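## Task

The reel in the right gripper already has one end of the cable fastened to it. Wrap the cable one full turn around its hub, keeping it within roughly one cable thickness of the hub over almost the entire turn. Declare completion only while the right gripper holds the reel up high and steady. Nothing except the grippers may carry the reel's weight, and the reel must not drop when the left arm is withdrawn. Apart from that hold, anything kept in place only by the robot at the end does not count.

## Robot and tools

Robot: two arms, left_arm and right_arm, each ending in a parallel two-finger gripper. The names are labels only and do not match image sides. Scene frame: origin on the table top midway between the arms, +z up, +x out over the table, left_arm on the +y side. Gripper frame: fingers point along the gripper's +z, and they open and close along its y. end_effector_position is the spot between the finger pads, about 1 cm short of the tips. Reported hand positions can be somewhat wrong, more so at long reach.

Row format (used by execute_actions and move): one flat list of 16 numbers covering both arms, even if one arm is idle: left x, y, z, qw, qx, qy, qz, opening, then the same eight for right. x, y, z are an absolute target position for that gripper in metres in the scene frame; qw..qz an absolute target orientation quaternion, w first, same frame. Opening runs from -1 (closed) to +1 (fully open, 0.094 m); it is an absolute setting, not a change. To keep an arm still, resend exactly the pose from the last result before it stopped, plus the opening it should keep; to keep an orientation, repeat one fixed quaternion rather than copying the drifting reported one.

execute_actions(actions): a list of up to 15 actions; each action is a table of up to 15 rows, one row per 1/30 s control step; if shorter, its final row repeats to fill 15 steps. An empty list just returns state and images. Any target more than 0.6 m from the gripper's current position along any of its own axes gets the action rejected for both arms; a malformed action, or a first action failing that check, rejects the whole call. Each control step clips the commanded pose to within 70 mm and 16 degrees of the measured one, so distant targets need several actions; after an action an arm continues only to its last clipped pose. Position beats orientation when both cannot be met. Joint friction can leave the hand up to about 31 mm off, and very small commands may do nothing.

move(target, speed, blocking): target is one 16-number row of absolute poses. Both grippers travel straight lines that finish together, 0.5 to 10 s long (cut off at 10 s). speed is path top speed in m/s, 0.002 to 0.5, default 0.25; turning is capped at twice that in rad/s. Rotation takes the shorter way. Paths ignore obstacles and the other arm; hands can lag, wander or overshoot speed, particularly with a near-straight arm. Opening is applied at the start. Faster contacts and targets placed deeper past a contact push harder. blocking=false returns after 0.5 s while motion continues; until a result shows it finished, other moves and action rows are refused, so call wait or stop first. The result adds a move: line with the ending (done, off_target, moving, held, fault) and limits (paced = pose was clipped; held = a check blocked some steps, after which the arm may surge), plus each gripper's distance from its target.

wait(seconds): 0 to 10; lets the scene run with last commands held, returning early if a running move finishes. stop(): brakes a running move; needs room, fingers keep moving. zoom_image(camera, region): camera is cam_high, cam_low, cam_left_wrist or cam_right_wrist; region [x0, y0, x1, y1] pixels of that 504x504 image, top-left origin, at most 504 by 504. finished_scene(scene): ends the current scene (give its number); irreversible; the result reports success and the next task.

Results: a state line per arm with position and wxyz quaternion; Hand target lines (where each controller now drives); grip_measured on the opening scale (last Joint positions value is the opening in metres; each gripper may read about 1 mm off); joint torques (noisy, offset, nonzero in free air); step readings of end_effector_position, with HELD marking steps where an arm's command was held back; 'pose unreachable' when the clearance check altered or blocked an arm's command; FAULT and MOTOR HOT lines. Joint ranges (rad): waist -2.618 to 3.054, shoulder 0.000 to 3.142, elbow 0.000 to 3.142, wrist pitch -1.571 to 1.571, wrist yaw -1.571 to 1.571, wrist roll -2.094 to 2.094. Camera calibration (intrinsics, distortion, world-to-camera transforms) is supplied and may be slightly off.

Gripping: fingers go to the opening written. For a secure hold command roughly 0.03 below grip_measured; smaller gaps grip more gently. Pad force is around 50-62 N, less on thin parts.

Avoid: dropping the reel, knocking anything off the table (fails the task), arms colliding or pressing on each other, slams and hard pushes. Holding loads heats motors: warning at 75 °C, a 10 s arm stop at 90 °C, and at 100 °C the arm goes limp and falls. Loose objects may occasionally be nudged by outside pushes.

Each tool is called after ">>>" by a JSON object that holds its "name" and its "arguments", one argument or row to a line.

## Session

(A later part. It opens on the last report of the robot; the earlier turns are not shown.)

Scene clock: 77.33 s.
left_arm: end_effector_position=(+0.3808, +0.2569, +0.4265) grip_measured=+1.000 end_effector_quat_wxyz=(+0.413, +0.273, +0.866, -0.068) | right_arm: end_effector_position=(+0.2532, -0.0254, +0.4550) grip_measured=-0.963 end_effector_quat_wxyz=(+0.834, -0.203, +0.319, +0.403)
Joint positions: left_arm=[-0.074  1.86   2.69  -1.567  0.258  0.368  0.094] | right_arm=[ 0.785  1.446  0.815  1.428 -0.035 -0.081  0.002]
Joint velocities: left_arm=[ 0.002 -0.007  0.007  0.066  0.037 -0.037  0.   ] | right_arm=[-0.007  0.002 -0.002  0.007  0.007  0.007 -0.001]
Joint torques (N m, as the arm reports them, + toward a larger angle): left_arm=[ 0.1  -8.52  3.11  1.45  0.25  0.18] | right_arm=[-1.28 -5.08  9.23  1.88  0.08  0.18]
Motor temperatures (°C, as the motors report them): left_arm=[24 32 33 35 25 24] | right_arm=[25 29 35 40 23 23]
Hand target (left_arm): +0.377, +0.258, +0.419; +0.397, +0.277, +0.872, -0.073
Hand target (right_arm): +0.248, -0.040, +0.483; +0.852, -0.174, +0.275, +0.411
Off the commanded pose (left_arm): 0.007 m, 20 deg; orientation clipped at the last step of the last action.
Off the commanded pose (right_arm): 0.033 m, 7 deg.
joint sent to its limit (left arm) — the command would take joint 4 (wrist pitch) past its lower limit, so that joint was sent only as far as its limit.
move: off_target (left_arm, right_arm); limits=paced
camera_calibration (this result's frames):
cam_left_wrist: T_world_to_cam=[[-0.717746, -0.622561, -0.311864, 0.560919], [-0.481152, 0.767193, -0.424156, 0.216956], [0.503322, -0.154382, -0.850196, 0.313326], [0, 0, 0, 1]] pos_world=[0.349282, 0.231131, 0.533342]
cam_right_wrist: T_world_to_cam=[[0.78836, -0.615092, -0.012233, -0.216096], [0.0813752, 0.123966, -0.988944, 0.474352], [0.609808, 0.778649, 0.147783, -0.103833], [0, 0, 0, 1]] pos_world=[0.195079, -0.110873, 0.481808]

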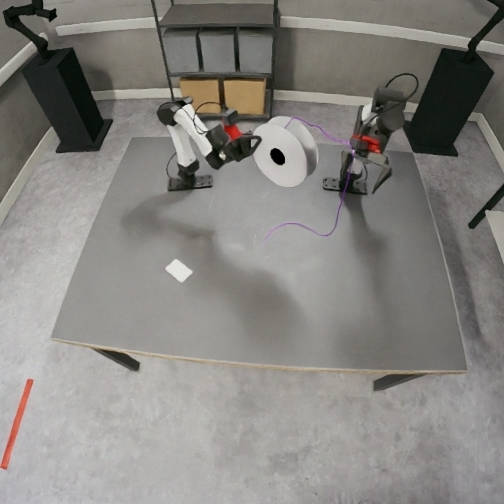

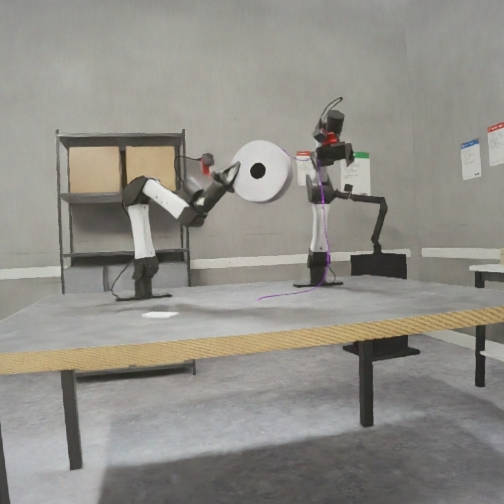

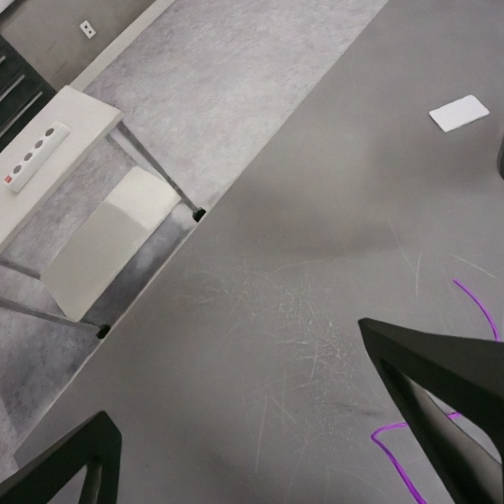

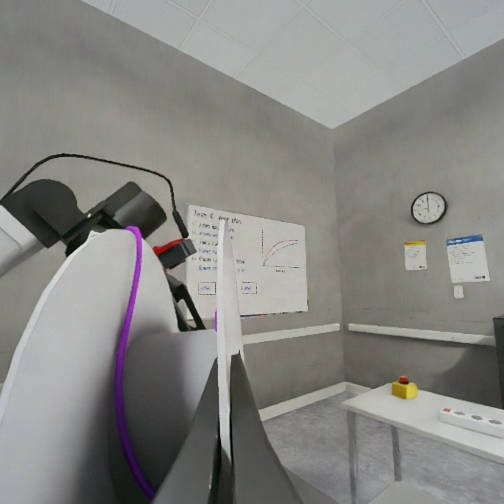

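>>> {"name": "move", "arguments": {
  "target": [0.40,0.05,0.67,0.671,0.223,0.671,-0.223,1, 0.249,-0.039,0.42,0.83,-0.2,0.33,0.4,-1],
  "speed": 0.12
}}

>>> {"name": "move", "arguments": {
  "target": [0.52,0.14,0.42,0.671,0.223,0.671,-0.223,1, 0.249,-0.039,0.42,0.83,-0.2,0.33,0.4,-1],
  "speed": 0.12
}}

Scene clock: 84.87 s.
left_arm: end_effector_position=(+0.4019, +0.0565, +0.6652) grip_measured=+1.000 end_effector_quat_wxyz=(+0.805, +0.178, +0.503, -0.258) | right_arm: end_effector_position=(+0.2532, -0.0261, +0.4084) grip_measured=-0.963 end_effector_quat_wxyz=(+0.818, -0.222, +0.354, +0.395)
Joint positions: left_arm=[-0.561  2.077  2.859 -0.336  0.033  0.014  0.094] | right_arm=[ 0.785  1.446  0.678  1.477 -0.033 -0.081  0.002]
Joint velocities: left_arm=[-0.007  0.012  0.002  0.007 -0.007 -0.037  0.   ] | right_arm=[ 0.007 -0.017 -0.002  0.007  0.022 -0.037 -0.   ]
Joint torques (N m, as the arm reports them, + toward a larger angle): left_arm=[-1.23 -8.69  6.86  1.68 -0.1  -0.01] | right_arm=[-0.86 -5.68  5.41  2.02  0.17  0.14]
Motor temperatures (°C, as the motors report them): left_arm=[24 32 33 35 25 24] | right_arm=[25 30 35 40 23 23]
Hand target (left_arm): +0.401, +0.054, +0.669; +0.810, +0.171, +0.495, -0.262
Hand target (right_arm): +0.249, -0.039, +0.420; +0.831, -0.201, +0.331, +0.400
Off the commanded pose (left_arm): 0.008 m, 26 deg; orientation clipped at the last step of the last action.
Off the commanded pose (right_arm): 0.018 m, 4 deg.
elbow stopped short (left arm): the move would have taken joint 3 (elbow) straighter than the controller allows; a more bent joint 3 avoids this.
move: off_target (left_arm, right_arm); limits=paced
camera_calibration (this result's frames):
cam_left_wrist: T_world_to_cam=[[-0.485278, -0.79497, -0.364043, 0.476804], [0.298453, 0.240743, -0.923563, 0.530793], [0.821846, -0.556835, 0.120434, -0.276322], [0, 0, 0, 1]] pos_world=[0.30006, 0.0973952, 0.697076]
cam_right_wrist: T_world_to_cam=[[0.786797, -0.617152, -0.00859291, -0.218236], [0.0306634, 0.0529896, -0.998124, 0.443023], [0.61645, 0.785057, 0.060616, -0.062323], [0, 0, 0, 1]] pos_world=[0.196542, -0.109233, 0.444095]

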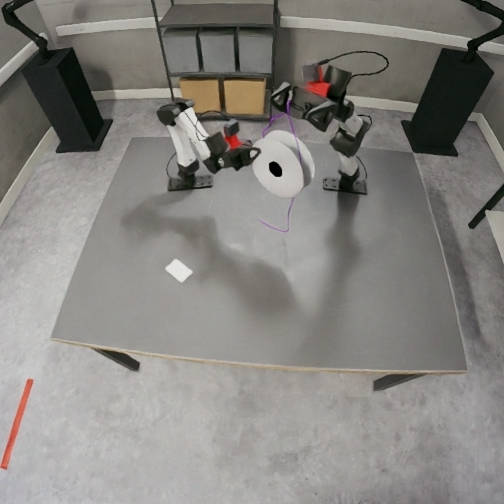

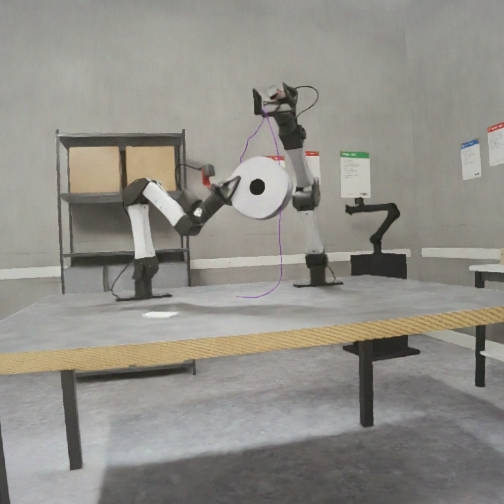

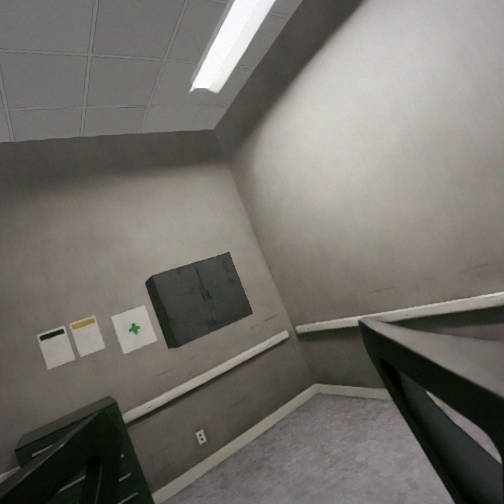

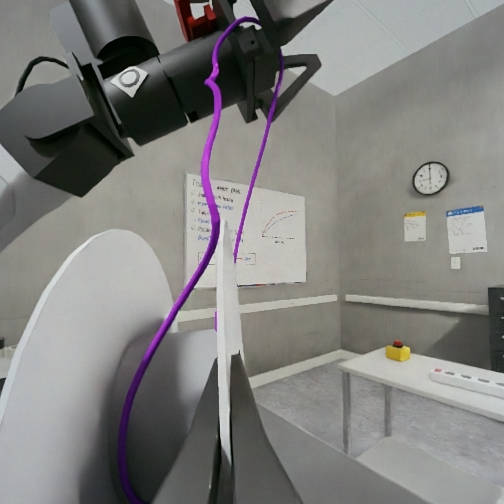

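Scene clock: 87.67 s.
left_arm: end_effector_position=(+0.5154, +0.1388, +0.4404) grip_measured=+1.000 end_effector_quat_wxyz=(+0.680, +0.217, +0.662, -0.227) | right_arm: end_effector_position=(+0.2534, -0.0259, +0.4080) grip_measured=-0.963 end_effector_quat_wxyz=(+0.818, -0.222, +0.355, +0.395)
Joint positions: left_arm=[-0.225  1.796  1.807  0.02   0.361 -0.015  0.094] | right_arm=[ 0.785  1.446  0.678  1.475 -0.032 -0.081  0.002]
Joint velocities: left_arm=[-0.002 -0.002 -0.022  0.022  0.051  0.037  0.   ] | right_arm=[ 0.012  0.027 -0.007 -0.022 -0.007  0.007 -0.   ]
Joint torques (N m, as the arm reports them, + toward a larger angle): left_arm=[ 0.15 -9.6   6.51  1.95  0.19  0.14] | right_arm=[-0.82 -5.73  5.37  2.04  0.17  0.14]
Motor temperatures (°C, as the motors report them): left_arm=[24 33 32 36 25 24] | right_arm=[25 30 35 40 23 23]
Hand target (left_arm): +0.521, +0.139, +0.422; +0.670, +0.222, +0.672, -0.226
Hand target (right_arm): +0.249, -0.039, +0.420; +0.830, -0.200, +0.331, +0.400
Off the commanded pose (left_arm): 0.021 m, 2 deg.
Off the commanded pose (right_arm): 0.018 m, 4 deg.
move: off_target (left_arm, right_arm)
camera_calibration (this result's frames):
cam_left_wrist: T_world_to_cam=[[-0.608521, -0.717455, -0.339059, 0.557181], [-0.028925, 0.447046, -0.894043, 0.396487], [0.793011, -0.534236, -0.292789, -0.102892], [0, 0, 0, 1]] pos_world=[0.432119, 0.167536, 0.513269]
cam_right_wrist: T_world_to_cam=[[0.786426, -0.61762, -0.00897187, -0.218115], [0.0292042, 0.0516872, -0.998236, 0.443034], [0.616994, 0.784777, 0.0586852, -0.0619739], [0, 0, 0, 1]] pos_world=[0.19683, -0.108975, 0.443933]

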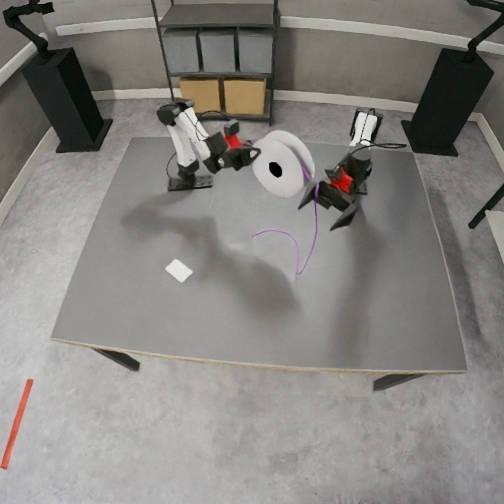

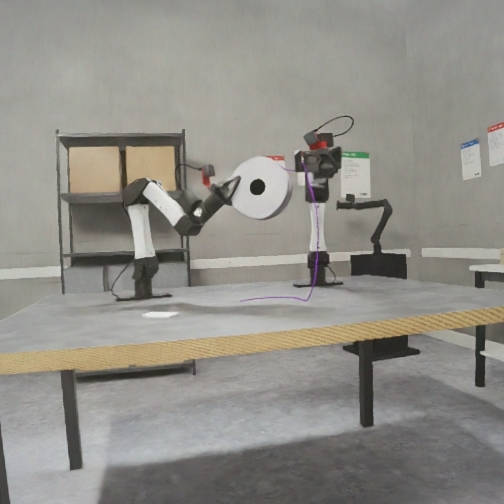

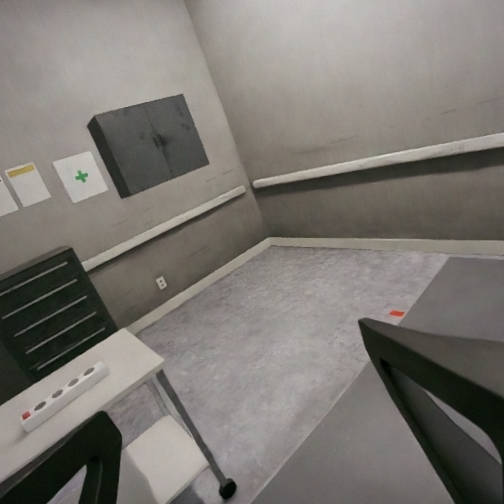

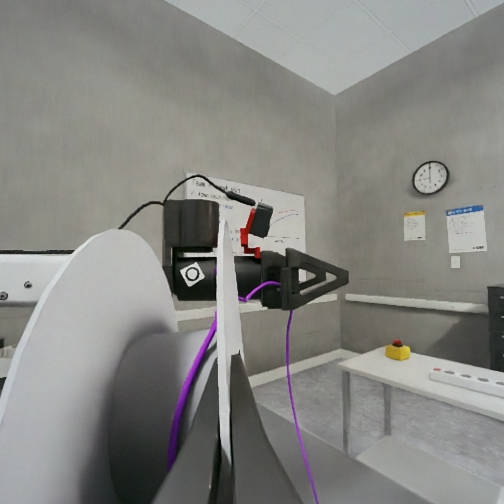

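>>> {"name": "move", "arguments": {
  "target": [0.50,0.10,0.22,0.671,0.223,0.671,-0.223,1, 0.249,-0.039,0.42,0.83,-0.2,0.33,0.4,-1],
  "speed": 0.12
}}

>>> {"name": "move", "arguments": {
  "target": [0.36,0.22,0.22,0.671,0.223,0.671,-0.223,1, 0.249,-0.039,0.42,0.83,-0.2,0.33,0.4,-1],
  "speed": 0.1
}}

Scene clock: 93.90 s.
left_arm: end_effector_position=(+0.5071, +0.1001, +0.2366) grip_measured=+1.000 end_effector_quat_wxyz=(+0.680, +0.220, +0.661, -0.229) | right_arm: end_effector_position=(+0.2540, -0.0253, +0.4070) grip_measured=-0.963 end_effector_quat_wxyz=(+0.817, -0.223, +0.358, +0.395)
Joint positions: left_arm=[-0.32   1.93   1.144  0.816  0.273 -0.011  0.094] | right_arm=[ 0.785  1.446  0.678  1.47  -0.031 -0.081  0.002]
Joint velocities: left_arm=[-0.017 -0.007 -0.002 -0.037 -0.066 -0.007  0.   ] | right_arm=[ 0.002 -0.007  0.007 -0.081 -0.037  0.022 -0.001]
Joint torques (N m, as the arm reports them, + toward a larger angle): left_arm=[ -1.19 -10.21   5.81   1.93  -0.09   0.16] | right_arm=[-0.81 -5.77  5.33  2.14  0.16  0.13]
Motor temperatures (°C, as the motors report them): left_arm=[24 34 32 36 25 24] | right_arm=[25 30 35 41 23 23]
Hand target (left_arm): +0.505, +0.099, +0.219; +0.671, +0.223, +0.671, -0.223
Hand target (right_arm): +0.249, -0.039, +0.420; +0.830, -0.200, +0.332, +0.400
Off the commanded pose (left_arm): 0.018 m, 2 deg.
Off the commanded pose (right_arm): 0.020 m, 4 deg.
move: off_target (left_arm, right_arm)
camera_calibration (this result's frames):
cam_left_wrist: T_world_to_cam=[[-0.613384, -0.7124, -0.34095, 0.457678], [-0.0241647, 0.448427, -0.893493, 0.228745], [0.789415, -0.539815, -0.292273, -0.174417], [0, 0, 0, 1]] pos_world=[0.423948, 0.129321, 0.30945]
cam_right_wrist: T_world_to_cam=[[0.786035, -0.618114, -0.00913653, -0.218048], [0.0257967, 0.0475644, -0.998535, 0.442871], [0.617643, 0.784648, 0.0533326, -0.0607629], [0, 0, 0, 1]] pos_world=[0.197499, -0.108166, 0.443471]

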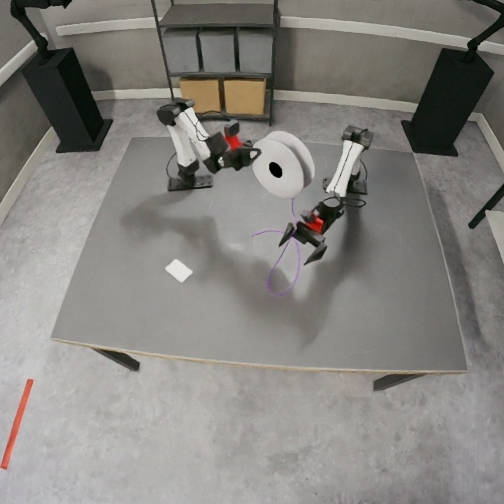

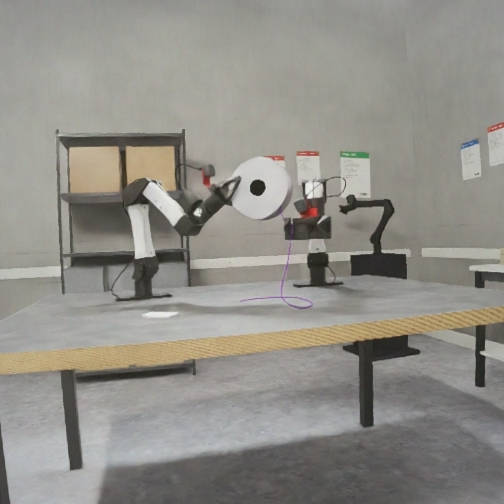

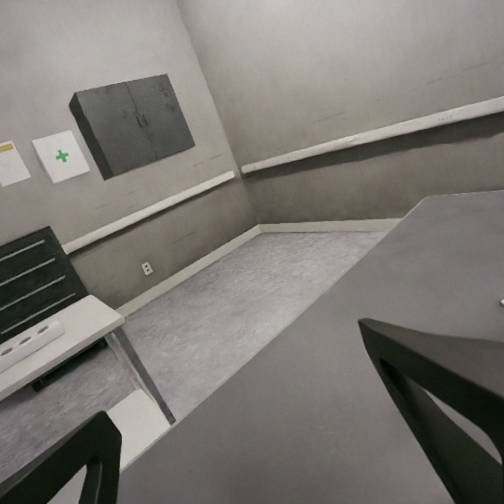

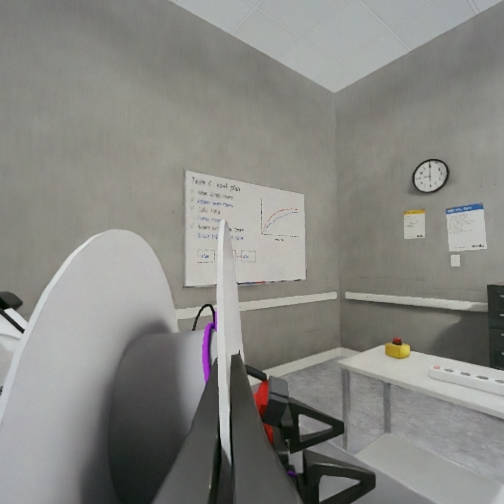

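Scene clock: 96.23 s.
left_arm: end_effector_position=(+0.3646, +0.2150, +0.2341) grip_measured=+1.000 end_effector_quat_wxyz=(+0.686, +0.221, +0.657, -0.223) | right_arm: end_effector_position=(+0.2542, -0.0250, +0.4066) grip_measured=-0.963 end_effector_quat_wxyz=(+0.816, -0.223, +0.359, +0.395)
Joint positions: left_arm=[-0.088  1.316  0.463  0.899  0.497 -0.01   0.094] | right_arm=[ 0.785  1.446  0.678  1.467 -0.031 -0.08   0.002]
Joint velocities: left_arm=[-0.012 -0.002 -0.022 -0.051 -0.022  0.022  0.   ] | right_arm=[-0.002  0.007  0.007 -0.11   0.007 -0.007 -0.001]
Joint torques (N m, as the arm reports them, + toward a larger angle): left_arm=[ 0.36 -5.99  5.13  1.65  0.17  0.17] | right_arm=[-0.8  -5.76  5.33  2.14  0.17  0.14]
Motor temperatures (°C, as the motors report them): left_arm=[24 34 32 36 25 24] | right_arm=[25 30 35 41 23 23]
Hand target (left_arm): +0.359, +0.218, +0.219; +0.671, +0.223, +0.671, -0.223
Hand target (right_arm): +0.249, -0.039, +0.420; +0.830, -0.200, +0.332, +0.400
Off the commanded pose (left_arm): 0.016 m, 2 deg.
Off the commanded pose (right_arm): 0.020 m, 5 deg.
move: off_target (left_arm, right_arm)
camera_calibration (this result's frames):
cam_left_wrist: T_world_to_cam=[[-0.60137, -0.715851, -0.354841, 0.450911], [-0.0119932, 0.45216, -0.891856, 0.165885], [0.798881, -0.53208, -0.280501, -0.00856655], [0, 0, 0, 1]] pos_world=[0.279998, 0.243221, 0.305544]
cam_right_wrist: T_world_to_cam=[[0.786322, -0.617743, -0.00957617, -0.217915], [0.0239818, 0.0460074, -0.998653, 0.442893], [0.617351, 0.785033, 0.0509912, -0.0600654], [0, 0, 0, 1]] pos_world=[0.197811, -0.107838, 0.443272]

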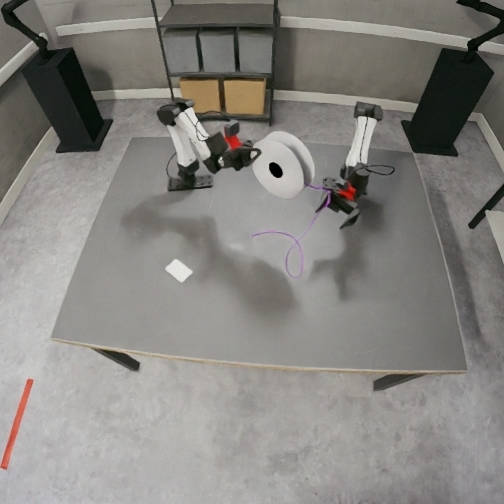

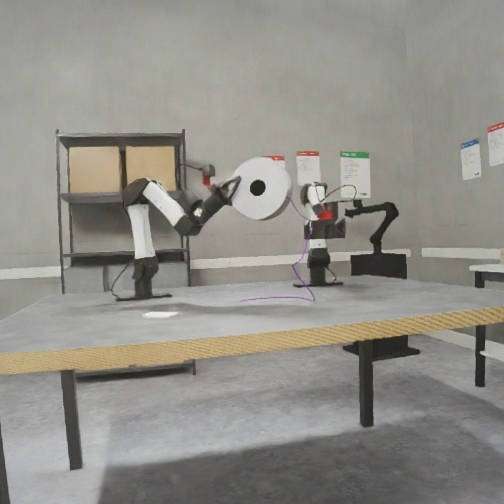

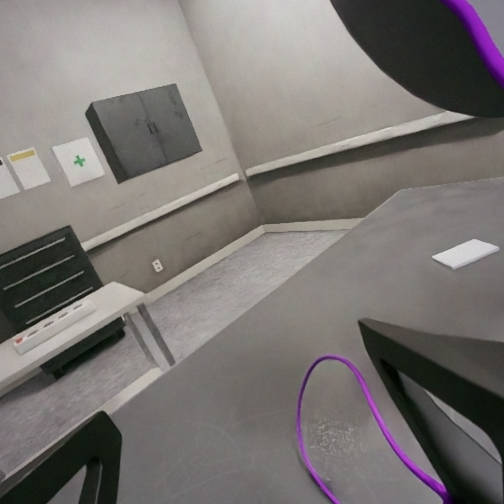

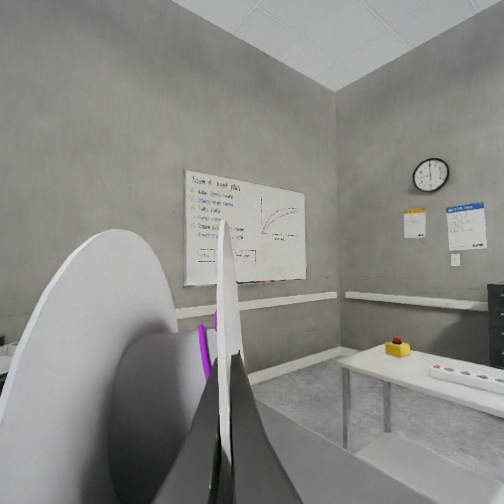

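>>> {"name": "move", "arguments": {
  "target": [0.48,0.11,0.22,0.671,0.223,0.671,-0.223,0.4, 0.249,-0.039,0.42,0.83,-0.2,0.33,0.4,-1],
  "speed": 0.12
}}

>>> {"name": "move", "arguments": {
  "target": [0.49,0.12,0.09,0.671,0.223,0.671,-0.223,0.4, 0.249,-0.039,0.485,0.852,-0.174,0.274,0.411,-1],
  "speed": 0.08
}}

>>> {"name": "zoom_image", "arguments": {
  "camera": "cam_high",
  "region": [250, 180, 390, 300]
}}

Scene clock: 100.97 s.
left_arm: end_effector_position=(+0.4766, +0.1155, +0.2257) grip_measured=+0.402 end_effector_quat_wxyz=(+0.677, +0.221, +0.664, -0.229) | right_arm: end_effector_position=(+0.2534, -0.0257, +0.4078) grip_measured=-0.963 end_effector_quat_wxyz=(+0.817, -0.222, +0.356, +0.395)
Joint positions: left_arm=[-0.311  1.838  0.973  0.886  0.283 -0.01   0.066] | right_arm=[ 0.785  1.446  0.678  1.474 -0.033 -0.08   0.002]
Joint velocities: left_arm=[-0.007 -0.012 -0.007 -0.066  0.022  0.007 -0.001] | right_arm=[ 0.002  0.022  0.007 -0.066 -0.066  0.037  0.   ]
Joint torques (N m, as the arm reports them, + toward a larger angle): left_arm=[-1.17 -8.69  9.01  1.7  -0.09  0.13] | right_arm=[-0.81 -5.7   5.36  2.03  0.17  0.14]
Motor temperatures (°C, as the motors report them): left_arm=[24 34 33 36 25 24] | right_arm=[25 30 34 41 23 23]
Hand target (left_arm): +0.481, +0.112, +0.221; +0.671, +0.222, +0.671, -0.224
Hand target (right_arm): +0.249, -0.039, +0.420; +0.830, -0.200, +0.331, +0.401
Off the commanded pose (left_arm): 0.009 m, 1 deg.
Off the commanded pose (right_arm): 0.019 m, 4 deg.
move: off_target (right_arm)
camera_calibration (this result's frames):
cam_left_wrist: T_world_to_cam=[[-0.616349, -0.710773, -0.338993, 0.447053], [-0.0302105, 0.451507, -0.891756, 0.213504], [0.786893, -0.539392, -0.299759, -0.142391], [0, 0, 0, 1]] pos_world=[0.394037, 0.14455, 0.299258]
cam_right_wrist: T_world_to_cam=[[0.787083, -0.616782, -0.00898592, -0.218114], [0.0284157, 0.050806, -0.998304, 0.443011], [0.616192, 0.785493, 0.0575149, -0.0614329], [0, 0, 0, 1]] pos_world=[0.19694, -0.108781, 0.443833]

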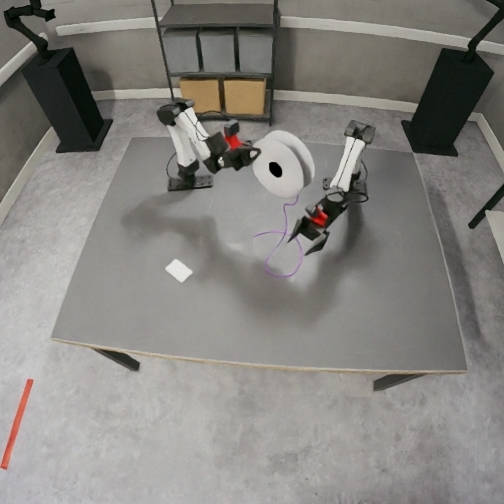

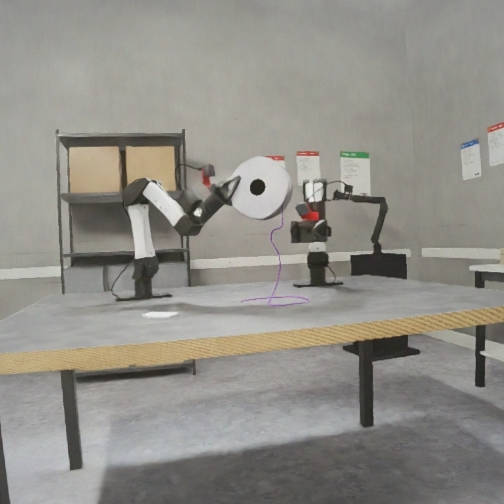

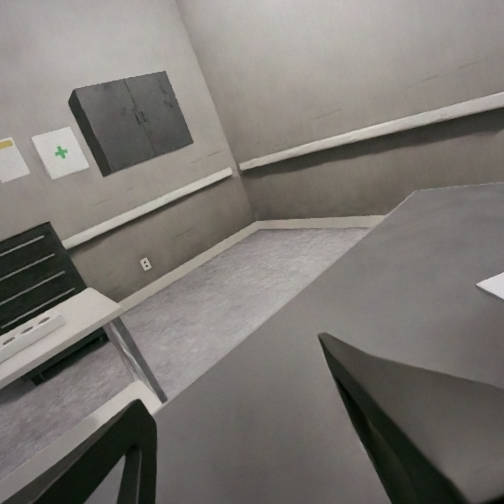

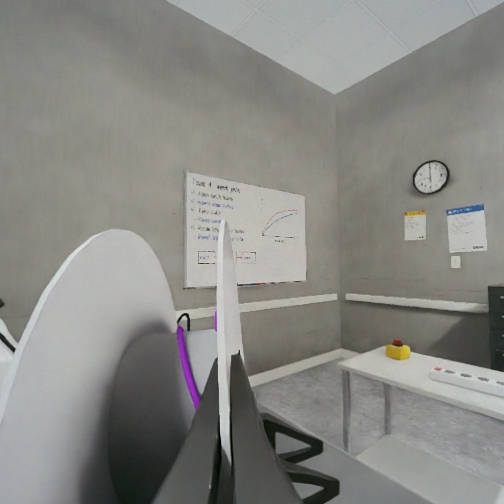

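Scene clock: 103.23 s.
left_arm: end_effector_position=(+0.4926, +0.1156, +0.0967) grip_measured=+0.402 end_effector_quat_wxyz=(+0.674, +0.219, +0.668, -0.226) | right_arm: end_effector_position=(+0.2527, -0.0268, +0.4584) grip_measured=-0.963 end_effector_quat_wxyz=(+0.836, -0.199, +0.315, +0.403)
Joint positions: left_arm=[-0.299  2.267  0.95   1.328  0.288 -0.01   0.066] | right_arm=[ 0.785  1.446  0.821  1.433 -0.033 -0.08   0.002]
Joint velocities: left_arm=[-0.007 -0.017  0.007  0.007 -0.081 -0.007  0.   ] | right_arm=[-0.007 -0.002  0.002  0.051  0.007  0.007 -0.001]
Joint torques (N m, as the arm reports them, + toward a larger angle): left_arm=[  0.26 -10.68   4.62   1.96   0.15   0.16] | right_arm=[-1.12 -5.17  8.83  1.8   0.07  0.17]
Motor temperatures (°C, as the motors report them): left_arm=[24 34 32 37 25 24] | right_arm=[25 30 35 41 23 23]
Hand target (left_arm): +0.492, +0.119, +0.088; +0.671, +0.223, +0.671, -0.223
Hand target (right_arm): +0.248, -0.040, +0.483; +0.852, -0.173, +0.275, +0.411
Off the commanded pose (left_arm): 0.008 m, 1 deg.
Off the commanded pose (right_arm): 0.029 m, 6 deg.
move: off_target (right_arm)
camera_calibration (this result's frames):
cam_left_wrist: T_world_to_cam=[[-0.614543, -0.713554, -0.33642, 0.41242], [-0.0414852, 0.455092, -0.889478, 0.103745], [0.787792, -0.532666, -0.309275, -0.193901], [0, 0, 0, 1]] pos_world=[0.410507, 0.143786, 0.171056]
cam_right_wrist: T_world_to_cam=[[0.787782, -0.615769, -0.0150715, -0.2151], [0.0861541, 0.134383, -0.987177, 0.476179], [0.609899, 0.776382, 0.158916, -0.108132], [0, 0, 0, 1]] pos_world=[0.194377, -0.112491, 0.484015]

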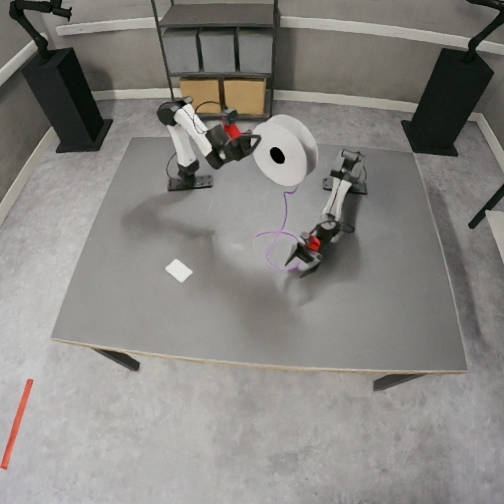

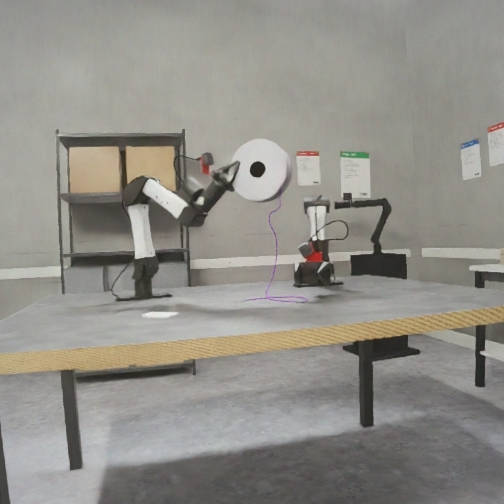

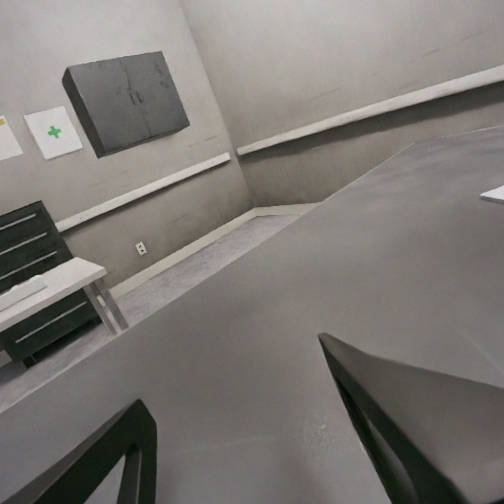

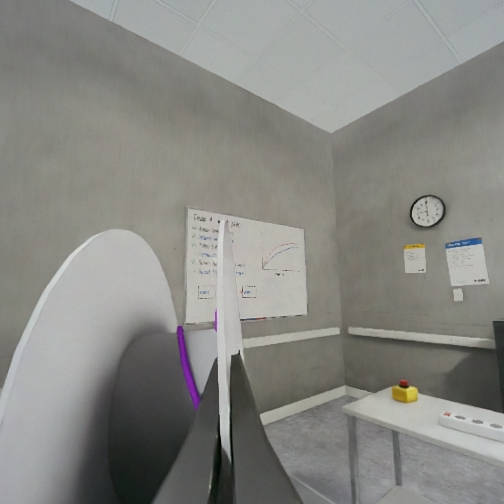

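Region (250, 180, 390, 300) of cam_high's 504x504 image, scaled by 3.600, with more detail than that image has; it fills the top 432 rows of this view, and the rest is white.

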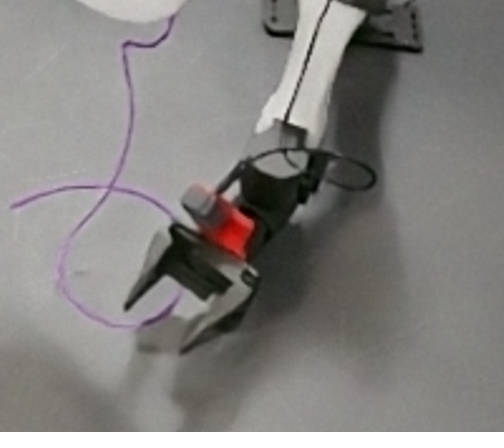

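>>> {"name": "move", "arguments": {
  "target": [0.40,0.28,0.25,0.671,0.223,0.671,-0.223,0.4,0.249,-0.039,0.485,0.852,-0.174,0.274,0.411,-1]
}}

Scene clock: 108.67 s.
left_arm: end_effector_position=(+0.3970, +0.2788, +0.2532) grip_measured=+0.402 end_effector_quat_wxyz=(+0.676, +0.221, +0.667, -0.222) | right_arm: end_effector_position=(+0.2529, -0.0259, +0.4576) grip_measured=-0.963 end_effector_quat_wxyz=(+0.835, -0.201, +0.316, +0.403)
Joint positions: left_arm=[ 0.169  1.385  0.635  0.767  0.754 -0.008  0.066] | right_arm=[ 0.785  1.446  0.821  1.428 -0.035 -0.08   0.002]
Joint velocities: left_arm=[-0.002  0.007 -0.017  0.022  0.007 -0.007  0.   ] | right_arm=[ 0.002 -0.007 -0.002 -0.051  0.022  0.007  0.   ]
Joint torques (N m, as the arm reports them, + toward a larger angle): left_arm=[ 0.1  -6.6   7.56  1.58  0.18  0.19] | right_arm=[-1.26 -5.04  8.9   1.86  0.07  0.16]
Motor temperatures (°C, as the motors report them): left_arm=[24 35 32 37 25 24] | right_arm=[25 30 35 41 23 23]
Hand target (left_arm): +0.395, +0.280, +0.251; +0.671, +0.224, +0.671, -0.222
Hand target (right_arm): +0.248, -0.040, +0.483; +0.852, -0.174, +0.275, +0.411
Off the commanded pose (left_arm): 0.005 m, 1 deg.
Off the commanded pose (right_arm): 0.031 m, 6 deg.
move: off_target (right_arm)
camera_calibration (this result's frames):
cam_left_wrist: T_world_to_cam=[[-0.61014, -0.712842, -0.345812, 0.523191], [-0.0363423, 0.46119, -0.886557, 0.160327], [0.79146, -0.528356, -0.307297, 0.0135465], [0, 0, 0, 1]] pos_world=[0.314325, 0.306169, 0.327228]
cam_right_wrist: T_world_to_cam=[[0.788406, -0.615004, -0.0136838, -0.215573], [0.0841248, 0.129826, -0.987962, 0.475953], [0.609377, 0.777763, 0.154093, -0.106466], [0, 0, 0, 1]] pos_world=[0.194798, -0.111564, 0.483679]

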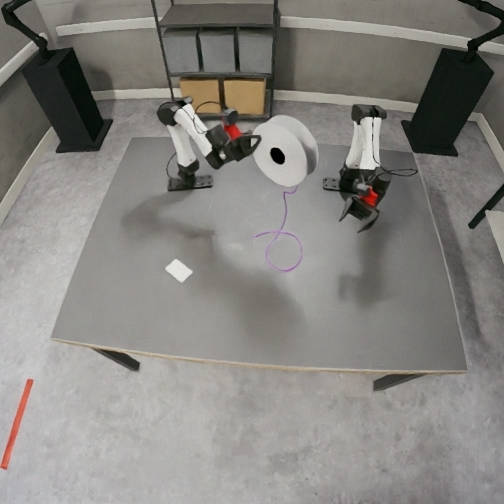

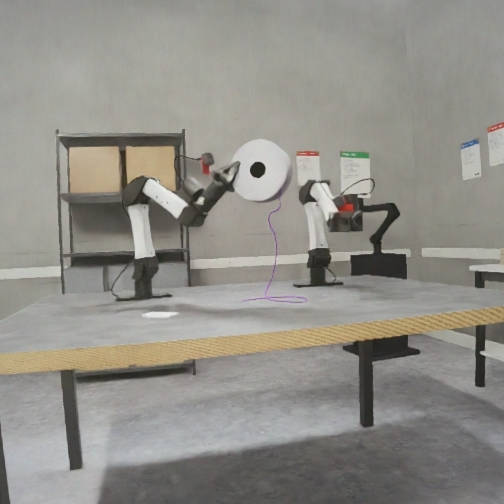

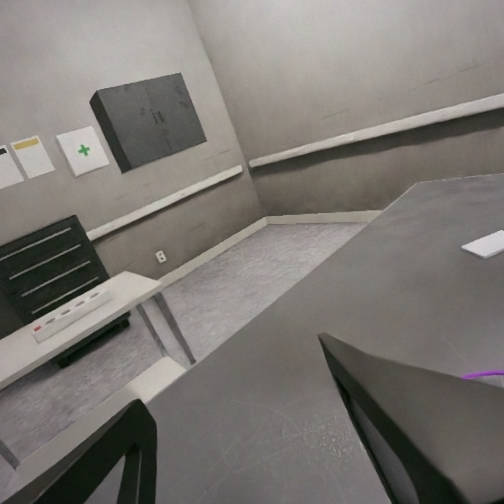

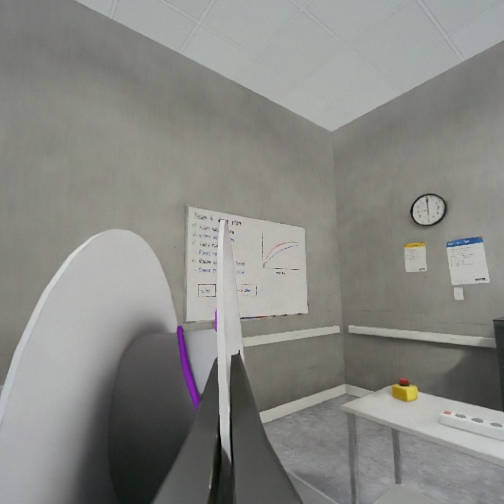

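>>> {"name": "finished_scene", "arguments": {
  "scene": 2
}}

The scene is finished: the task was done.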